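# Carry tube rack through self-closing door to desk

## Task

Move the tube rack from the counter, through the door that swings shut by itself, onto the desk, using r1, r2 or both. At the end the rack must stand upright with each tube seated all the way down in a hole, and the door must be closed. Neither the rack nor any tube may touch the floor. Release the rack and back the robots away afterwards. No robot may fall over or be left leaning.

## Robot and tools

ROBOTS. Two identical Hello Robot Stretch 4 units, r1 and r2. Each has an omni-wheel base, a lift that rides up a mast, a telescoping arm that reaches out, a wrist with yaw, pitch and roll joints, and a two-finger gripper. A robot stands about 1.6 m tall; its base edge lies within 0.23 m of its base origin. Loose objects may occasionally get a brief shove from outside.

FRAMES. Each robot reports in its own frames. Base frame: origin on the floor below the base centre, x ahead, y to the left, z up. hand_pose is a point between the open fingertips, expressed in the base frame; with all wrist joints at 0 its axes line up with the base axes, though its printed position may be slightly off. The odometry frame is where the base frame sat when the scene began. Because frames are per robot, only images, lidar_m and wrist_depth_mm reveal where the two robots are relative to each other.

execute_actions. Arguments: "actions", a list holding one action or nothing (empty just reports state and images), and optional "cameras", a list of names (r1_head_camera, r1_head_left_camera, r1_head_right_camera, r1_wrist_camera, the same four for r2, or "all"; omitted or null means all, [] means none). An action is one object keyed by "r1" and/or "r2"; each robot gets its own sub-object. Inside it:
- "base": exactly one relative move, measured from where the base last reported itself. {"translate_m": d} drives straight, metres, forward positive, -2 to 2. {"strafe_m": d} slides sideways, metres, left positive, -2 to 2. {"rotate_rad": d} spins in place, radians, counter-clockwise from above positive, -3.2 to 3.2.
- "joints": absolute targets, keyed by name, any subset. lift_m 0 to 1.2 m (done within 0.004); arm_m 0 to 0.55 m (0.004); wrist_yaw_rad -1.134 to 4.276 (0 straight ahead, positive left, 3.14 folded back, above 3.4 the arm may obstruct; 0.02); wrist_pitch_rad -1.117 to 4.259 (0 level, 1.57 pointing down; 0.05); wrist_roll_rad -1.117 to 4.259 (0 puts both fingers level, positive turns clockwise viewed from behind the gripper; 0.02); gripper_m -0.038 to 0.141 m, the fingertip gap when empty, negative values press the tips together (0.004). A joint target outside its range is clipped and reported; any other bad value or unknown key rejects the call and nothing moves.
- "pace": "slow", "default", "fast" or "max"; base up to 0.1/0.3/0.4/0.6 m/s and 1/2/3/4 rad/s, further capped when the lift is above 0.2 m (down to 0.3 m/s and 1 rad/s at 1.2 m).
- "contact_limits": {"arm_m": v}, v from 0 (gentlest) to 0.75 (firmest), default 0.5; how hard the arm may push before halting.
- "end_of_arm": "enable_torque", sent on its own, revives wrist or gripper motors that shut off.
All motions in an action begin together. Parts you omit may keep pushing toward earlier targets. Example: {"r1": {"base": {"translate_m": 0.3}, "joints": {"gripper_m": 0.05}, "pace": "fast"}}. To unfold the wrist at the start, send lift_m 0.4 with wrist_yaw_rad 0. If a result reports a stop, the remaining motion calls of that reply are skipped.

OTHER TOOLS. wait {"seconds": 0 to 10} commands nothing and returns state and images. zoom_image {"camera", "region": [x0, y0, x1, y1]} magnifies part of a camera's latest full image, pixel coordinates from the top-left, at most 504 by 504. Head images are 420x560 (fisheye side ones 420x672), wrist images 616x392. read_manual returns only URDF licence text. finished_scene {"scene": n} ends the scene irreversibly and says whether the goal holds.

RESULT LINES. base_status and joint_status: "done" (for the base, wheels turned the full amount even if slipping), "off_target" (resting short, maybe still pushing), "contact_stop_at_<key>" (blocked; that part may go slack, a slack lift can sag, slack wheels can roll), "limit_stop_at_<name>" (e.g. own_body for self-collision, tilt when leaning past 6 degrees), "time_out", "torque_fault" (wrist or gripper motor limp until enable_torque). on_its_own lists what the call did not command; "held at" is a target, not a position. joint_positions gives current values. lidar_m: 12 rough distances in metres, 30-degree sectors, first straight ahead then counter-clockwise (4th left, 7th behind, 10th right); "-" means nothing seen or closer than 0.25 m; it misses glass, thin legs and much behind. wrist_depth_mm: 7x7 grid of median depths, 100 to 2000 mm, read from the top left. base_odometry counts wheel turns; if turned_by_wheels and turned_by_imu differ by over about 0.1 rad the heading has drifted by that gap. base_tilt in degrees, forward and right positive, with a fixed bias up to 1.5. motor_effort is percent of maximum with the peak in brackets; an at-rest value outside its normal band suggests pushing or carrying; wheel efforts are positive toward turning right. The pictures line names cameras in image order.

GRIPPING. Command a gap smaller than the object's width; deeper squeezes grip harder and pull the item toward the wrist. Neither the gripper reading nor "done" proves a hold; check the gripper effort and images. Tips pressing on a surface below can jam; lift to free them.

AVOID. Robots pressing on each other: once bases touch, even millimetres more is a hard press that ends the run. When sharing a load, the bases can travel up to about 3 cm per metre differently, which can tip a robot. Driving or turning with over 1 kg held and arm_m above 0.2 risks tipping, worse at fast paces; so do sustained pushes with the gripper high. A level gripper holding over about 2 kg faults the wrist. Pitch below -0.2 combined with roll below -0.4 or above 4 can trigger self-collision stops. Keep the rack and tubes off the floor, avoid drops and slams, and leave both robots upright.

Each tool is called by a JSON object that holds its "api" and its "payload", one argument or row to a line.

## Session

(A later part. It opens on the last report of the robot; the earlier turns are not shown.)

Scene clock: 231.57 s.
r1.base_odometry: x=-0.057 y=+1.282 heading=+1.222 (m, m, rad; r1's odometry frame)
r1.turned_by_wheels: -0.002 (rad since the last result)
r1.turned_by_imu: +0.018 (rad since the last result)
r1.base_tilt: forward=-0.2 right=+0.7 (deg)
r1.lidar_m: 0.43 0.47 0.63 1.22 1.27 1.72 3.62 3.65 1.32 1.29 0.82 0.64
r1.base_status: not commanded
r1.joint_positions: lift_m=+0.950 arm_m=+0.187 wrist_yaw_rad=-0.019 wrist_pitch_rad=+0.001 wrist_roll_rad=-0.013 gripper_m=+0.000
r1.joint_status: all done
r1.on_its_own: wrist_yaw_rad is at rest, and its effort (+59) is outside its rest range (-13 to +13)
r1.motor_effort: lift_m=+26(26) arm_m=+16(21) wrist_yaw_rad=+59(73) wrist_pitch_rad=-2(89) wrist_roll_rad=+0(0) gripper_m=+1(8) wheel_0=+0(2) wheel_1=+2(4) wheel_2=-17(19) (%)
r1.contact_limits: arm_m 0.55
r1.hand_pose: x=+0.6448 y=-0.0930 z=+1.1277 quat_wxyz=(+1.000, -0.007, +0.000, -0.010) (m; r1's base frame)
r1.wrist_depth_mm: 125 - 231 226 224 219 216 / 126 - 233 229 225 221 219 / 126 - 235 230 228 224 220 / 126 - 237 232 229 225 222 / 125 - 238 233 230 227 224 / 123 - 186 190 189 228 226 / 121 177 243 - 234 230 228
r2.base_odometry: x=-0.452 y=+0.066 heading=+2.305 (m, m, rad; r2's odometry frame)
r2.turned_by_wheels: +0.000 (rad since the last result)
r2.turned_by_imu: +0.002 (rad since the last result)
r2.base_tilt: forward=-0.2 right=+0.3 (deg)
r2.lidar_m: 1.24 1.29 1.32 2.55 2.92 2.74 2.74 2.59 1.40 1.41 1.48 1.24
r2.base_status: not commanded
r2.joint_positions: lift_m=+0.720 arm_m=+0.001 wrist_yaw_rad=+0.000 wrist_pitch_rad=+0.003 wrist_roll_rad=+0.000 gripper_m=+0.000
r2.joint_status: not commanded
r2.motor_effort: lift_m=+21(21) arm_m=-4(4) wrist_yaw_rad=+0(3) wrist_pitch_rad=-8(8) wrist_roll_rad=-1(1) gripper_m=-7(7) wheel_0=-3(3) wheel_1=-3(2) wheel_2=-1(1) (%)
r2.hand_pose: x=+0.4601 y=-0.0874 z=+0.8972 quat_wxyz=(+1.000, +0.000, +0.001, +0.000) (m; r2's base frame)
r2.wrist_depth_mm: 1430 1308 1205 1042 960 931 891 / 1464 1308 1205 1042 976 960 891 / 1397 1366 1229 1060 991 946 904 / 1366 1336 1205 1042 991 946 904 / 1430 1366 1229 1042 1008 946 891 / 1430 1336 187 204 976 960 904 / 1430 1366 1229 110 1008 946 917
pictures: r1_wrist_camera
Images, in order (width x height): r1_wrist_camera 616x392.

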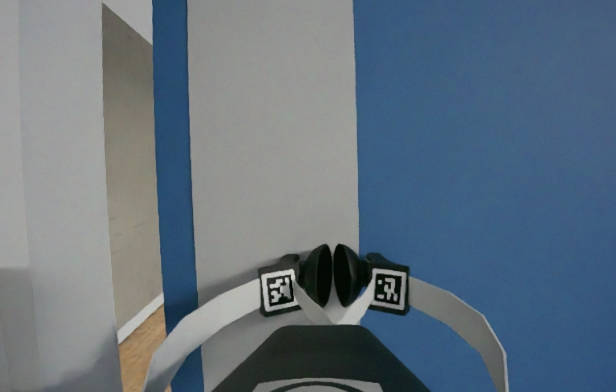

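{"api": "execute_actions", "payload": {
  "actions": [
    {"r1":{"joints":{"arm_m":0.37},"base":{"strafe_m":-0.04},"contact_limits":{"arm_m":0.55},"pace":"slow"}}
  ],
  "cameras": []
}}

{"api": "execute_actions", "payload": {
  "actions": [
    {"r1":{"joints":{"arm_m":0.545},"base":{"strafe_m":-0.09},"contact_limits":{"arm_m":0.55},"pace":"slow"}}
  ],
  "cameras": ["r1_head_camera","r1_head_right_camera"]
}}

Scene clock: 237.60 s.
r1.base_odometry: x=-0.020 y=+1.268 heading=+1.221 (m, m, rad; r1's odometry frame)
r1.turned_by_wheels: -0.001 (rad since the last result)
r1.turned_by_imu: +0.029 (rad since the last result)
r1.base_tilt: forward=-1.5 right=+1.4 (deg)
r1.lidar_m: 0.47 0.49 0.67 1.27 1.32 1.86 3.57 3.69 1.27 1.26 0.92 0.80
r1.base_status: done
r1.joint_positions: lift_m=+0.950 arm_m=+0.367 wrist_yaw_rad=-0.018 wrist_pitch_rad=+0.016 wrist_roll_rad=-0.013 gripper_m=+0.000
r1.joint_status: all done
r1.on_its_own: wrist_yaw_rad is at rest, and its effort (+56) is outside its rest range (-13 to +13); wrist_pitch_rad is at rest, and its effort (-46) is outside its rest range (-23 to +23)
r1.motor_effort: lift_m=+25(26) arm_m=+19(21) wrist_yaw_rad=+56(81) wrist_pitch_rad=-46(82) wrist_roll_rad=+1(0) gripper_m=-1(4) wheel_0=+2(3) wheel_1=+2(5) wheel_2=-18(23) (%)
r1.contact_limits: arm_m 0.55
r1.hand_pose: x=+0.8243 y=-0.0926 z=+1.1233 quat_wxyz=(+1.000, -0.007, +0.008, -0.009) (m; r1's base frame)
r1.wrist_depth_mm: - - 247 229 217 203 196 / - - 249 231 220 205 196 / - - 251 233 221 208 199 / 1983 - 254 237 223 210 200 / 1921 - 257 234 224 211 202 / 1863 - 186 193 188 209 204 / 1808 - 263 - 224 210 205
r2.base_odometry: x=-0.452 y=+0.066 heading=+2.305 (m, m, rad; r2's odometry frame)
r2.turned_by_wheels: +0.000 (rad since the last result)
r2.turned_by_imu: +0.002 (rad since the last result)
r2.base_tilt: forward=-0.4 right=+0.3 (deg)
r2.lidar_m: 1.25 1.29 1.23 2.54 2.91 2.73 2.72 2.60 1.39 1.38 1.47 1.25
r2.base_status: not commanded
r2.joint_positions: lift_m=+0.720 arm_m=+0.001 wrist_yaw_rad=+0.000 wrist_pitch_rad=+0.003 wrist_roll_rad=+0.000 gripper_m=+0.000
r2.joint_status: not commanded
r2.motor_effort: lift_m=+21(21) arm_m=-4(4) wrist_yaw_rad=-2(3) wrist_pitch_rad=-8(7) wrist_roll_rad=-1(1) gripper_m=-6(8) wheel_0=-3(3) wheel_1=-3(3) wheel_2=-1(1) (%)
r2.hand_pose: x=+0.4601 y=-0.0874 z=+0.8972 quat_wxyz=(+1.000, +0.000, +0.001, +0.000) (m; r2's base frame)
r2.wrist_depth_mm: - 1499 1281 1042 991 946 891 / - 1499 1255 1042 991 960 904 / 1430 1499 1281 1060 1008 946 904 / - 1499 1281 1025 1008 931 891 / - 1537 1308 1025 1008 946 917 / - 1499 187 204 960 946 904 / 1808 1464 1336 110 1008 946 904
pictures: none
No camera images: the call's "cameras" was empty. Leave "cameras" out to get every camera's image.

Scene clock: 240.63 s.
r1.base_odometry: x=+0.064 y=+1.237 heading=+1.219 (m, m, rad; r1's odometry frame)
r1.turned_by_wheels: -0.002 (rad since the last result)
r1.turned_by_imu: +0.033 (rad since the last result)
r1.base_tilt: forward=-1.0 right=+1.1 (deg)
r1.lidar_m: 0.46 0.49 0.70 1.35 1.42 2.03 3.57 3.72 1.18 1.66 0.95 0.89
r1.base_status: done
r1.joint_positions: lift_m=+0.950 arm_m=+0.542 wrist_yaw_rad=-0.028 wrist_pitch_rad=+0.002 wrist_roll_rad=-0.013 gripper_m=+0.000
r1.joint_status: all done
r1.on_its_own: wrist_yaw_rad is at rest, and its effort (+83) is outside its rest range (-13 to +13)
r1.motor_effort: lift_m=+24(25) arm_m=+18(23) wrist_yaw_rad=+83(87) wrist_pitch_rad=-5(60) wrist_roll_rad=+0(3) gripper_m=-7(7) wheel_0=+2(4) wheel_1=-2(5) wheel_2=-21(23) (%)
r1.contact_limits: arm_m 0.55
r1.hand_pose: x=+0.9986 y=-0.0953 z=+1.1274 quat_wxyz=(+1.000, -0.007, +0.001, -0.014) (m; r1's base frame)
r1.wrist_depth_mm: - - - 247 218 195 - / - - - 249 220 198 182 / - - - 251 223 199 184 / 1921 - - 253 225 201 185 / - - - 245 220 203 186 / 1863 - 281 206 201 194 188 / 1863 - - - 222 204 -
r2.base_odometry: x=-0.452 y=+0.066 heading=+2.305 (m, m, rad; r2's odometry frame)
r2.turned_by_wheels: +0.000 (rad since the last result)
r2.turned_by_imu: +0.001 (rad since the last result)
r2.base_tilt: forward=-0.2 right=+0.3 (deg)
r2.lidar_m: 1.25 1.20 1.20 2.54 2.94 2.75 2.74 2.57 1.39 1.38 1.50 1.24
r2.base_status: not commanded
r2.joint_positions: lift_m=+0.720 arm_m=+0.001 wrist_yaw_rad=+0.000 wrist_pitch_rad=+0.003 wrist_roll_rad=+0.000 gripper_m=+0.000
r2.joint_status: not commanded
r2.motor_effort: lift_m=+21(21) arm_m=-4(4) wrist_yaw_rad=-1(1) wrist_pitch_rad=-7(7) wrist_roll_rad=-1(1) gripper_m=-5(5) wheel_0=-3(3) wheel_1=-3(3) wheel_2=-1(1) (%)
r2.hand_pose: x=+0.4601 y=-0.0874 z=+0.8972 quat_wxyz=(+1.000, +0.000, +0.001, +0.000) (m; r2's base frame)
r2.wrist_depth_mm: - - 1366 1025 976 931 904 / - - 1366 1008 976 946 891 / 1430 1756 1366 1042 991 960 904 / - - 1366 1042 1008 960 917 / - - 1397 1008 991 960 904 / - - 188 204 976 946 917 / 1808 1808 1464 110 1008 946 917
pictures: r1_head_camera, r1_head_right_camera
Images, in order (width x height): r1_head_camera 420x560, r1_head_right_camera 420x672.

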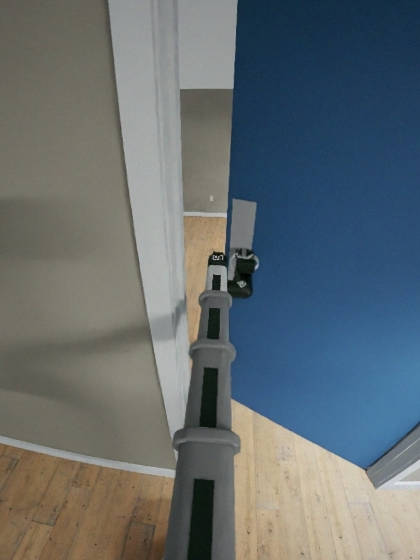

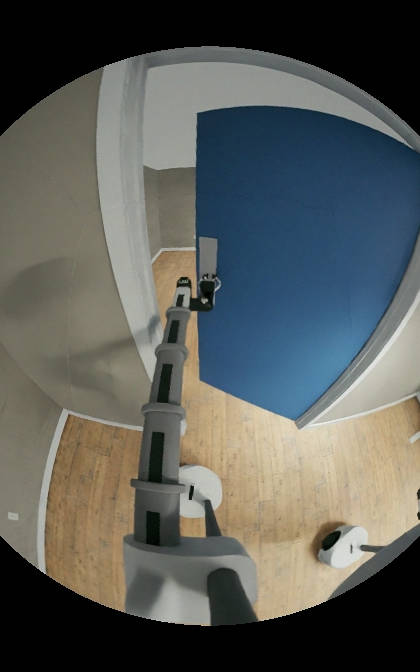

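{"api": "execute_actions", "payload": {
  "actions": [
    {"r1":{"base":{"strafe_m":-0.06},"joints":{"wrist_yaw_rad":-0.06},"pace":"slow"}}
  ],
  "cameras": []
}}

Scene clock: 247.97 s.
r1.base_odometry: x=+0.120 y=+1.215 heading=+1.218 (m, m, rad; r1's odometry frame)
r1.turned_by_wheels: -0.002 (rad since the last result)
r1.turned_by_imu: +0.056 (rad since the last result)
r1.base_tilt: forward=-0.8 right=+1.0 (deg)
r1.lidar_m: 0.48 0.48 0.75 1.38 1.47 2.20 3.53 1.23 1.16 1.41 0.92 0.88
r1.base_status: done
r1.joint_positions: lift_m=+0.950 arm_m=+0.542 wrist_yaw_rad=-0.087 wrist_pitch_rad=-0.003 wrist_roll_rad=-0.014 gripper_m=+0.000
r1.joint_status: wrist_yaw_rad off_target (ended at -0.087, target -0.060)
r1.on_its_own: wrist_yaw_rad is at rest, and its effort (+82) is outside its rest range (-13 to +13)
r1.motor_effort: lift_m=+23(24) arm_m=+17(18) wrist_yaw_rad=+82(94) wrist_pitch_rad=+7(32) wrist_roll_rad=+1(5) gripper_m=-4(8) wheel_0=+2(4) wheel_1=-4(11) wheel_2=-19(18) (%)
r1.hand_pose: x=+0.9927 y=-0.1122 z=+1.1290 quat_wxyz=(+0.999, -0.007, -0.001, -0.044) (m; r1's base frame)
r1.wrist_depth_mm: 1983 - - 247 220 195 - / - - - 249 222 198 183 / - - - 250 223 199 183 / 1921 - - 253 224 201 185 / 1921 - - 245 220 202 187 / 1921 - 277 206 191 194 189 / 1863 - - - 221 205 -
r2.base_odometry: x=-0.452 y=+0.066 heading=+2.305 (m, m, rad; r2's odometry frame)
r2.turned_by_wheels: +0.000 (rad since the last result)
r2.turned_by_imu: +0.002 (rad since the last result)
r2.base_tilt: forward=-0.3 right=+0.3 (deg)
r2.lidar_m: 1.24 1.16 1.16 2.54 2.93 2.75 2.73 2.59 1.38 1.40 1.47 1.24
r2.base_status: not commanded
r2.joint_positions: lift_m=+0.720 arm_m=+0.001 wrist_yaw_rad=+0.000 wrist_pitch_rad=+0.003 wrist_roll_rad=+0.000 gripper_m=+0.000
r2.joint_status: not commanded
r2.motor_effort: lift_m=+21(21) arm_m=-4(4) wrist_yaw_rad=-1(3) wrist_pitch_rad=-7(8) wrist_roll_rad=-1(1) gripper_m=-8(8) wheel_0=-3(3) wheel_1=-3(3) wheel_2=-1(1) (%)
r2.hand_pose: x=+0.4601 y=-0.0874 z=+0.8972 quat_wxyz=(+1.000, +0.000, +0.001, +0.000) (m; r2's base frame)
r2.wrist_depth_mm: - 1756 1336 1025 976 931 891 / - 1756 1397 1025 991 946 904 / 1464 1756 1366 1025 991 946 891 / - - 1366 1025 991 931 904 / - - 1366 1042 991 946 904 / - - 187 204 976 946 904 / 1808 1708 1397 110 976 946 904
pictures: none
No camera images: the call's "cameras" was empty. Leave "cameras" out to get every camera's image.

{"api": "execute_actions", "payload": {
  "actions": [
    {"r1":{"base":{"strafe_m":-0.05},"joints":{"wrist_yaw_rad":-0.2},"pace":"slow"}}
  ],
  "cameras": ["r1_head_left_camera"]
}}

Scene clock: 255.20 s.
r1.base_odometry: x=+0.167 y=+1.198 heading=+1.218 (m, m, rad; r1's odometry frame)
r1.turned_by_wheels: +0.000 (rad since the last result)
r1.turned_by_imu: +0.104 (rad since the last result)
r1.base_tilt: forward=-0.2 right=+0.6 (deg)
r1.lidar_m: 0.51 0.55 0.91 1.41 1.59 2.61 3.49 1.17 1.13 1.14 0.88 0.86
r1.base_status: done
r1.joint_positions: lift_m=+0.950 arm_m=+0.544 wrist_yaw_rad=-0.209 wrist_pitch_rad=+0.003 wrist_roll_rad=-0.014 gripper_m=+0.000
r1.joint_status: all done
r1.on_its_own: wrist_yaw_rad is at rest, and its effort (+31) is outside its rest range (-13 to +13)
r1.motor_effort: lift_m=+21(23) arm_m=+8(17) wrist_yaw_rad=+31(78) wrist_pitch_rad=-8(42) wrist_roll_rad=+0(3) gripper_m=-2(7) wheel_0=+9(22) wheel_1=+4(10) wheel_2=-12(16) (%)
r1.hand_pose: x=+0.9785 y=-0.1455 z=+1.1274 quat_wxyz=(+0.994, -0.007, +0.002, -0.105) (m; r1's base frame)
r1.wrist_depth_mm: 1983 - - 234 211 193 - / 1983 - - 237 213 194 182 / 1921 - - 239 215 196 183 / 1863 - - 241 217 198 183 / 1863 - - 232 217 200 186 / 1921 - 187 191 182 199 187 / 1863 - - - 217 195 -
r2.base_odometry: x=-0.452 y=+0.066 heading=+2.305 (m, m, rad; r2's odometry frame)
r2.turned_by_wheels: +0.000 (rad since the last result)
r2.turned_by_imu: +0.002 (rad since the last result)
r2.base_tilt: forward=-0.2 right=+0.3 (deg)
r2.lidar_m: 1.24 1.14 1.13 2.55 2.92 2.75 2.73 2.58 1.40 1.40 1.49 1.24
r2.base_status: not commanded
r2.joint_positions: lift_m=+0.720 arm_m=+0.001 wrist_yaw_rad=+0.000 wrist_pitch_rad=+0.003 wrist_roll_rad=+0.000 gripper_m=+0.000
r2.joint_status: not commanded
r2.motor_effort: lift_m=+21(21) arm_m=-4(4) wrist_yaw_rad=-2(2) wrist_pitch_rad=-7(7) wrist_roll_rad=-1(1) gripper_m=-6(5) wheel_0=-3(3) wheel_1=-3(3) wheel_2=-1(1) (%)
r2.hand_pose: x=+0.4601 y=-0.0874 z=+0.8972 quat_wxyz=(+1.000, +0.000, +0.001, +0.000) (m; r2's base frame)
r2.wrist_depth_mm: - 1661 1336 1025 1008 946 891 / - 1661 1336 1025 991 946 891 / 1430 1708 1366 1042 1008 931 891 / - 1708 1336 1025 976 946 917 / - 1708 1366 1042 991 946 904 / - 1708 187 205 976 946 904 / 1863 1618 1397 110 1008 946 904
pictures: r1_head_left_camera
Images, in order (width x height): r1_head_left_camera 420x672.

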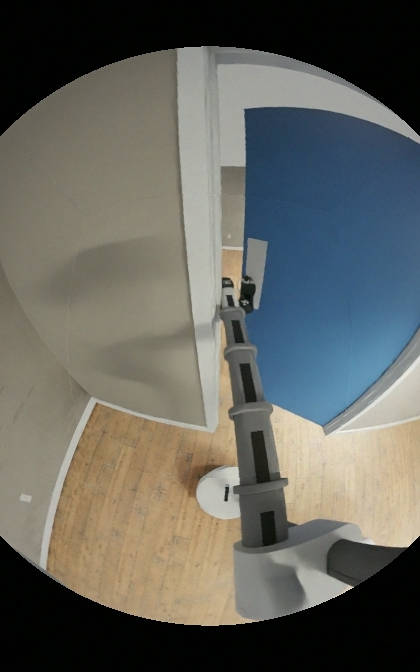

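{"api": "execute_actions", "payload": {
  "actions": [
    {"r1":{"base":{"rotate_rad":-0.06},"joints":{"wrist_yaw_rad":-0.17},"pace":"slow"}}
  ],
  "cameras": []
}}

{"api": "execute_actions", "payload": {
  "actions": [
    {"r1":{"base":{"translate_m":0.07},"pace":"slow"}}
  ],
  "cameras": ["r1_head_camera"]
}}

Scene clock: 262.70 s.
r1.base_odometry: x=+0.160 y=+1.134 heading=+1.241 (m, m, rad; r1's odometry frame)
r1.turned_by_wheels: +0.023 (rad since the last result)
r1.turned_by_imu: +0.020 (rad since the last result)
r1.base_tilt: forward=-0.2 right=+0.7 (deg)
r1.lidar_m: 0.56 0.60 1.07 1.44 1.62 2.76 3.44 1.10 1.09 1.20 0.88 0.84
r1.base_status: rotate_rad contact_stop (by the wheels' count: +0.023 of -0.060)
r1.joint_positions: lift_m=+0.950 arm_m=+0.544 wrist_yaw_rad=-0.154 wrist_pitch_rad=+0.004 wrist_roll_rad=-0.014 gripper_m=+0.000
r1.joint_status: all done
r1.on_its_own: the wheels are slack since a contact_stop; wrist_yaw_rad is at rest, and its effort (-45) is outside its rest range (-13 to +13)
r1.motor_effort: lift_m=+21(21) arm_m=+8(8) wrist_yaw_rad=-45(57) wrist_pitch_rad=-13(18) wrist_roll_rad=+1(0) gripper_m=-10(7) wheel_0=+0(34) wheel_1=+0(19) wheel_2=+0(17) (%)
r1.hand_pose: x=+0.9862 y=-0.1305 z=+1.1269 quat_wxyz=(+0.997, -0.007, +0.003, -0.077) (m; r1's base frame)
r1.wrist_depth_mm: 1661 - - 224 200 183 - / 1808 - - 225 202 184 173 / 1708 - - 229 206 186 174 / 1708 - - 230 208 188 175 / 1756 - - 223 209 190 177 / 1708 - 190 181 175 191 179 / 1661 - - - 206 185 -
r2.base_odometry: x=-0.452 y=+0.066 heading=+2.305 (m, m, rad; r2's odometry frame)
r2.turned_by_wheels: +0.000 (rad since the last result)
r2.turned_by_imu: +0.002 (rad since the last result)
r2.base_tilt: forward=-0.1 right=+0.3 (deg)
r2.lidar_m: 1.26 1.09 1.09 2.54 2.93 2.72 2.73 2.58 1.40 1.39 1.48 1.25
r2.base_status: not commanded
r2.joint_positions: lift_m=+0.720 arm_m=+0.001 wrist_yaw_rad=+0.000 wrist_pitch_rad=+0.003 wrist_roll_rad=+0.000 gripper_m=+0.000
r2.joint_status: not commanded
r2.motor_effort: lift_m=+21(21) arm_m=-4(4) wrist_yaw_rad=-1(4) wrist_pitch_rad=-8(7) wrist_roll_rad=-1(1) gripper_m=-5(4) wheel_0=-3(3) wheel_1=-3(3) wheel_2=-1(1) (%)
r2.hand_pose: x=+0.4601 y=-0.0874 z=+0.8972 quat_wxyz=(+1.000, +0.000, +0.001, +0.000) (m; r2's base frame)
r2.wrist_depth_mm: - 1537 1336 1008 991 931 891 / - 1576 1281 1025 1008 946 891 / 1430 1661 1308 1025 1008 946 904 / - 1618 1281 1042 1008 976 904 / - 1618 1336 1025 991 946 904 / - 1618 187 204 976 960 904 / 1863 1576 1366 110 991 960 931
pictures: none
No camera images: the call's "cameras" was empty. Leave "cameras" out to get every camera's image.

not run: a stop came earlier in this reply.

{"api": "execute_actions", "payload": {
  "actions": [
    {"r1":{"base":{"translate_m":0.05},"joints":{"wrist_yaw_rad":-0.2},"pace":"slow"}}
  ],
  "cameras": ["r1_head_left_camera","r1_head_camera"]
}}

Scene clock: 274.33 s.
r1.base_odometry: x=+0.176 y=+1.181 heading=+1.240 (m, m, rad; r1's odometry frame)
r1.turned_by_wheels: -0.001 (rad since the last result)
r1.turned_by_imu: -0.001 (rad since the last result)
r1.base_tilt: forward=-0.2 right=+0.6 (deg)
r1.lidar_m: 0.50 0.57 0.96 1.41 1.61 2.73 3.47 1.14 1.13 1.10 0.86 0.85
r1.base_status: done
r1.joint_positions: lift_m=+0.950 arm_m=+0.544 wrist_yaw_rad=-0.206 wrist_pitch_rad=+0.005 wrist_roll_rad=-0.014 gripper_m=+0.000
r1.joint_status: all done
r1.on_its_own: wrist_yaw_rad is at rest, and its effort (+21) is outside its rest range (-13 to +13)
r1.motor_effort: lift_m=+21(21) arm_m=+8(8) wrist_yaw_rad=+21(49) wrist_pitch_rad=-15(22) wrist_roll_rad=+1(0) gripper_m=-4(10) wheel_0=+1(6) wheel_1=+4(11) wheel_2=-18(23) (%)
r1.hand_pose: x=+0.9790 y=-0.1446 z=+1.1268 quat_wxyz=(+0.995, -0.007, +0.003, -0.103) (m; r1's base frame)
r1.wrist_depth_mm: 1863 - - 232 209 191 - / 1921 - - 235 211 192 180 / 1863 - - 239 215 194 181 / 1808 - - 241 216 196 183 / 1808 - - 233 216 198 185 / 1808 - 186 191 181 197 187 / 1808 - - - 215 193 -
r2.base_odometry: x=-0.452 y=+0.066 heading=+2.305 (m, m, rad; r2's odometry frame)
r2.turned_by_wheels: +0.000 (rad since the last result)
r2.turned_by_imu: +0.002 (rad since the last result)
r2.base_tilt: forward=-0.2 right=+0.2 (deg)
r2.lidar_m: 1.23 1.12 1.13 2.51 2.92 2.73 2.71 2.59 1.39 1.40 1.47 1.26
r2.base_status: not commanded
r2.joint_positions: lift_m=+0.720 arm_m=+0.001 wrist_yaw_rad=+0.000 wrist_pitch_rad=+0.003 wrist_roll_rad=+0.000 gripper_m=+0.000
r2.joint_status: not commanded
r2.motor_effort: lift_m=+21(21) arm_m=-4(4) wrist_yaw_rad=+0(2) wrist_pitch_rad=-8(7) wrist_roll_rad=-1(1) gripper_m=-6(5) wheel_0=-3(3) wheel_1=-2(3) wheel_2=-1(1) (%)
r2.hand_pose: x=+0.4601 y=-0.0874 z=+0.8972 quat_wxyz=(+1.000, +0.000, +0.001, +0.000) (m; r2's base frame)
r2.wrist_depth_mm: - 1708 1308 1025 991 931 891 / - 1708 1308 1025 976 946 904 / 1430 1661 1308 1042 991 931 891 / - 1708 1336 1042 991 946 891 / - 1708 1336 1042 1008 931 917 / - 1756 187 204 991 960 904 / 1808 1661 1336 110 1008 946 904
pictures: r1_head_camera, r1_head_left_camera
Images, in order (width x height): r1_head_camera 420x560, r1_head_left_camera 420x672.

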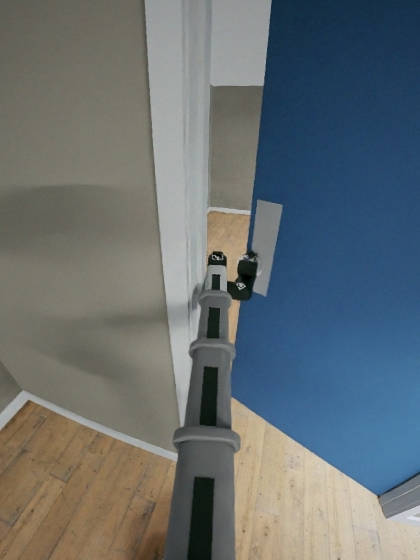

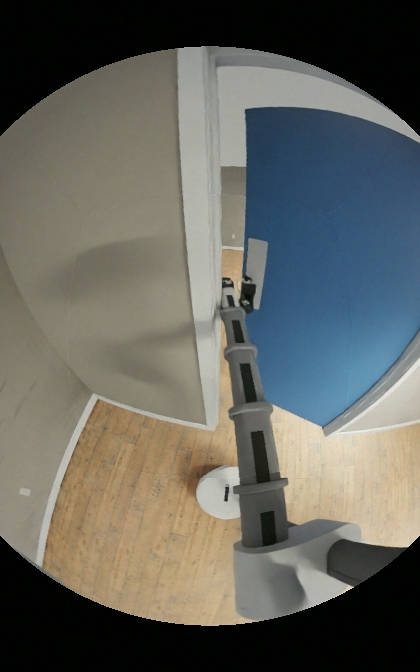

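{"api": "execute_actions", "payload": {
  "actions": [
    {"r1":{"base":{"strafe_m":-0.07},"joints":{"arm_m":0.25,"wrist_pitch_rad":1.57,"wrist_yaw_rad":0},"pace":"fast"}}
  ],
  "cameras": []
}}

{"api": "execute_actions", "payload": {
  "actions": [
    {"r1":{"base":{"rotate_rad":-0.22},"pace":"fast"}}
  ],
  "cameras": []
}}

{"api": "execute_actions", "payload": {
  "actions": [
    {"r1":{"base":{"translate_m":0.2},"joints":{"arm_m":0.1}}}
  ],
  "cameras": ["r1_head_left_camera","r1_head_camera"]
}}

Scene clock: 284.00 s.
r1.base_odometry: x=+0.242 y=+1.158 heading=+1.239 (m, m, rad; r1's odometry frame)
r1.turned_by_wheels: +0.000 (rad since the last result)
r1.turned_by_imu: -0.002 (rad since the last result)
r1.base_tilt: forward=-0.1 right=+0.6 (deg)
r1.lidar_m: 0.51 0.51 0.94 1.47 1.71 2.86 3.49 1.10 1.06 1.08 0.72 0.65
r1.base_status: done
r1.joint_positions: lift_m=+0.950 arm_m=+0.251 wrist_yaw_rad=+0.000 wrist_pitch_rad=+1.570 wrist_roll_rad=-0.014 gripper_m=+0.000
r1.joint_status: all done
r1.motor_effort: lift_m=+21(21) arm_m=-8(8) wrist_yaw_rad=+4(34) wrist_pitch_rad=-2(9) wrist_roll_rad=+2(0) gripper_m=-6(8) wheel_0=-1(18) wheel_1=-2(9) wheel_2=-1(17) (%)
r1.hand_pose: x=+0.4225 y=-0.0874 z=+0.8397 quat_wxyz=(+0.707, -0.005, +0.707, +0.005) (m; r1's base frame)
r1.wrist_depth_mm: 273 368 1025 609 500 410 359 / 290 397 707 960 723 554 469 / 1118 1098 917 1042 1042 917 691 / 1098 1098 1060 1078 1060 1025 1025 / 1098 1078 1078 1078 1060 1060 1060 / 1118 1118 878 194 187 1060 1042 / 1118 1138 891 - 1078 1060 1042
r2.base_odometry: x=-0.452 y=+0.066 heading=+2.305 (m, m, rad; r2's odometry frame)
r2.turned_by_wheels: +0.000 (rad since the last result)
r2.turned_by_imu: +0.002 (rad since the last result)
r2.base_tilt: forward=-0.2 right=+0.3 (deg)
r2.lidar_m: 1.25 1.07 1.12 2.51 2.91 2.72 2.72 2.59 1.40 1.39 1.49 1.26
r2.base_status: not commanded
r2.joint_positions: lift_m=+0.720 arm_m=+0.001 wrist_yaw_rad=+0.000 wrist_pitch_rad=+0.003 wrist_roll_rad=+0.000 gripper_m=+0.000
r2.joint_status: not commanded
r2.motor_effort: lift_m=+21(21) arm_m=-4(4) wrist_yaw_rad=-1(1) wrist_pitch_rad=-7(8) wrist_roll_rad=-1(1) gripper_m=-6(6) wheel_0=-3(3) wheel_1=-2(3) wheel_2=-1(1) (%)
r2.hand_pose: x=+0.4601 y=-0.0874 z=+0.8972 quat_wxyz=(+1.000, +0.000, +0.001, +0.000) (m; r2's base frame)
r2.wrist_depth_mm: 1499 1336 1229 1025 976 931 878 / 1430 1397 1255 1042 991 946 904 / 1308 1336 1182 1025 991 946 904 / 1464 1336 1229 1025 991 946 891 / 1464 1397 1255 1042 1008 946 904 / 1464 1397 187 205 976 960 904 / 1499 1366 1255 110 991 946 904
pictures: none
No camera images: the call's "cameras" was empty. Leave "cameras" out to get every camera's image.

Scene clock: 285.00 s.
r1.base_odometry: x=+0.242 y=+1.158 heading=+1.020 (m, m, rad; r1's odometry frame)
r1.turned_by_wheels: -0.220 (rad since the last result)
r1.turned_by_imu: -0.218 (rad since the last result)
r1.base_tilt: forward=-0.1 right=+0.7 (deg)
r1.lidar_m: 0.58 0.53 0.70 1.48 1.54 2.14 3.56 1.24 1.05 1.88 0.81 0.61
r1.base_status: done
r1.joint_positions: lift_m=+0.950 arm_m=+0.251 wrist_yaw_rad=+0.000 wrist_pitch_rad=+1.570 wrist_roll_rad=-0.014 gripper_m=+0.000
r1.joint_status: not commanded
r1.motor_effort: lift_m=+21(21) arm_m=-8(8) wrist_yaw_rad=+4(5) wrist_pitch_rad=-1(0) wrist_roll_rad=-1(2) gripper_m=-6(6) wheel_0=+1(7) wheel_1=+2(6) wheel_2=+3(3) (%)
r1.hand_pose: x=+0.4225 y=-0.0874 z=+0.8397 quat_wxyz=(+0.707, -0.005, +0.707, +0.005) (m; r1's base frame)
r1.wrist_depth_mm: 407 421 418 413 404 377 375 / 452 603 676 654 621 585 554 / 455 640 1060 1042 1042 1042 1008 / 1098 1098 1060 1060 1060 1042 1042 / 1118 1078 1098 1078 1042 1060 1060 / 1098 1118 878 194 187 1060 1060 / 1118 1118 878 - 1060 1078 1060
r2.base_odometry: x=-0.452 y=+0.066 heading=+2.305 (m, m, rad; r2's odometry frame)
r2.turned_by_wheels: +0.000 (rad since the last result)
r2.turned_by_imu: +0.000 (rad since the last result)
r2.base_tilt: forward=-0.2 right=+0.3 (deg)
r2.lidar_m: 1.25 1.05 1.11 2.54 2.93 2.74 2.72 2.59 1.39 1.40 1.48 1.25
r2.base_status: not commanded
r2.joint_positions: lift_m=+0.720 arm_m=+0.001 wrist_yaw_rad=+0.000 wrist_pitch_rad=+0.003 wrist_roll_rad=+0.000 gripper_m=+0.000
r2.joint_status: not commanded
r2.motor_effort: lift_m=+21(22) arm_m=-4(4) wrist_yaw_rad=-2(3) wrist_pitch_rad=-8(7) wrist_roll_rad=-1(1) gripper_m=-8(9) wheel_0=-3(3) wheel_1=-3(2) wheel_2=-1(1) (%)
r2.hand_pose: x=+0.4601 y=-0.0874 z=+0.8972 quat_wxyz=(+1.000, +0.000, +0.001, +0.000) (m; r2's base frame)
r2.wrist_depth_mm: 1366 1308 1205 1060 960 931 891 / 1397 1308 1182 1060 991 946 904 / 1366 1336 1205 1025 991 946 891 / 1336 1336 1205 1060 991 960 904 / 1430 1336 1229 1060 991 946 904 / 1366 1336 187 204 976 946 904 / 1430 1308 1255 110 991 946 904
pictures: none
No camera images: the call's "cameras" was empty. Leave "cameras" out to get every camera's image.

Scene clock: 287.07 s.
r1.base_odometry: x=+0.347 y=+1.329 heading=+1.020 (m, m, rad; r1's odometry frame)
r1.turned_by_wheels: +0.000 (rad since the last result)
r1.turned_by_imu: -0.001 (rad since the last result)
r1.base_tilt: forward=-0.1 right=+0.6 (deg)
r1.lidar_m: 0.35 0.36 0.40 1.17 1.56 2.14 3.80 1.25 1.14 1.14 0.53 0.37
r1.base_status: done
r1.joint_positions: lift_m=+0.950 arm_m=+0.101 wrist_yaw_rad=+0.000 wrist_pitch_rad=+1.570 wrist_roll_rad=-0.014 gripper_m=+0.000
r1.joint_status: all done
r1.motor_effort: lift_m=+21(21) arm_m=-8(9) wrist_yaw_rad=+4(4) wrist_pitch_rad=-3(0) wrist_roll_rad=+1(0) gripper_m=-6(6) wheel_0=+1(6) wheel_1=+2(6) wheel_2=-1(7) (%)
r1.hand_pose: x=+0.2725 y=-0.0874 z=+0.8397 quat_wxyz=(+0.707, -0.005, +0.707, +0.005) (m; r1's base frame)
r1.wrist_depth_mm: 139 145 150 154 155 155 - / 211 223 235 241 246 247 247 / 402 521 580 640 683 699 732 / 477 759 1060 1060 1042 1060 1042 / 1098 1118 1078 854 1060 1042 1025 / 1118 1098 866 193 187 1060 1060 / 1138 1118 878 - 1098 1042 1060
r2.base_odometry: x=-0.452 y=+0.066 heading=+2.305 (m, m, rad; r2's odometry frame)
r2.turned_by_wheels: +0.000 (rad since the last result)
r2.turned_by_imu: +0.001 (rad since the last result)
r2.base_tilt: forward=-0.3 right=+0.3 (deg)
r2.lidar_m: 1.25 1.19 2.44 2.53 2.92 2.75 2.74 2.57 1.40 1.39 1.48 1.24
r2.base_status: not commanded
r2.joint_positions: lift_m=+0.720 arm_m=+0.001 wrist_yaw_rad=+0.000 wrist_pitch_rad=+0.003 wrist_roll_rad=+0.000 gripper_m=+0.000
r2.joint_status: not commanded
r2.motor_effort: lift_m=+21(21) arm_m=-4(4) wrist_yaw_rad=-1(1) wrist_pitch_rad=-7(7) wrist_roll_rad=-1(1) gripper_m=-7(5) wheel_0=-3(3) wheel_1=-3(2) wheel_2=-1(1) (%)
r2.hand_pose: x=+0.4601 y=-0.0874 z=+0.8972 quat_wxyz=(+1.000, +0.000, +0.001, +0.000) (m; r2's base frame)
r2.wrist_depth_mm: 1336 1281 1182 1060 991 931 891 / 1336 1255 1182 1042 991 931 904 / 1366 1255 1205 1042 991 931 917 / 1366 1281 1205 1042 991 946 891 / 1366 1281 1205 1025 991 946 904 / 1336 1281 186 204 991 946 917 / 1336 1255 1205 110 991 946 917
pictures: r1_head_camera, r1_head_left_camera
Images, in order (width x height): r1_head_camera 420x560, r1_head_left_camera 420x672.

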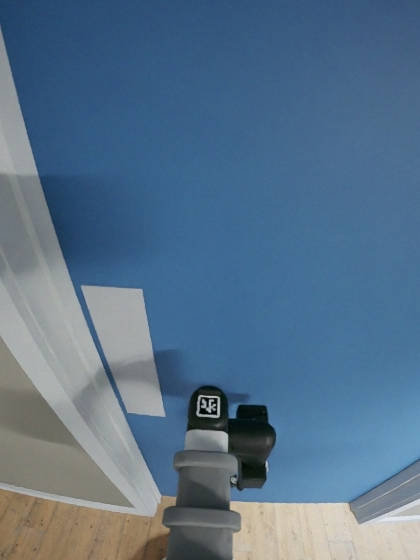

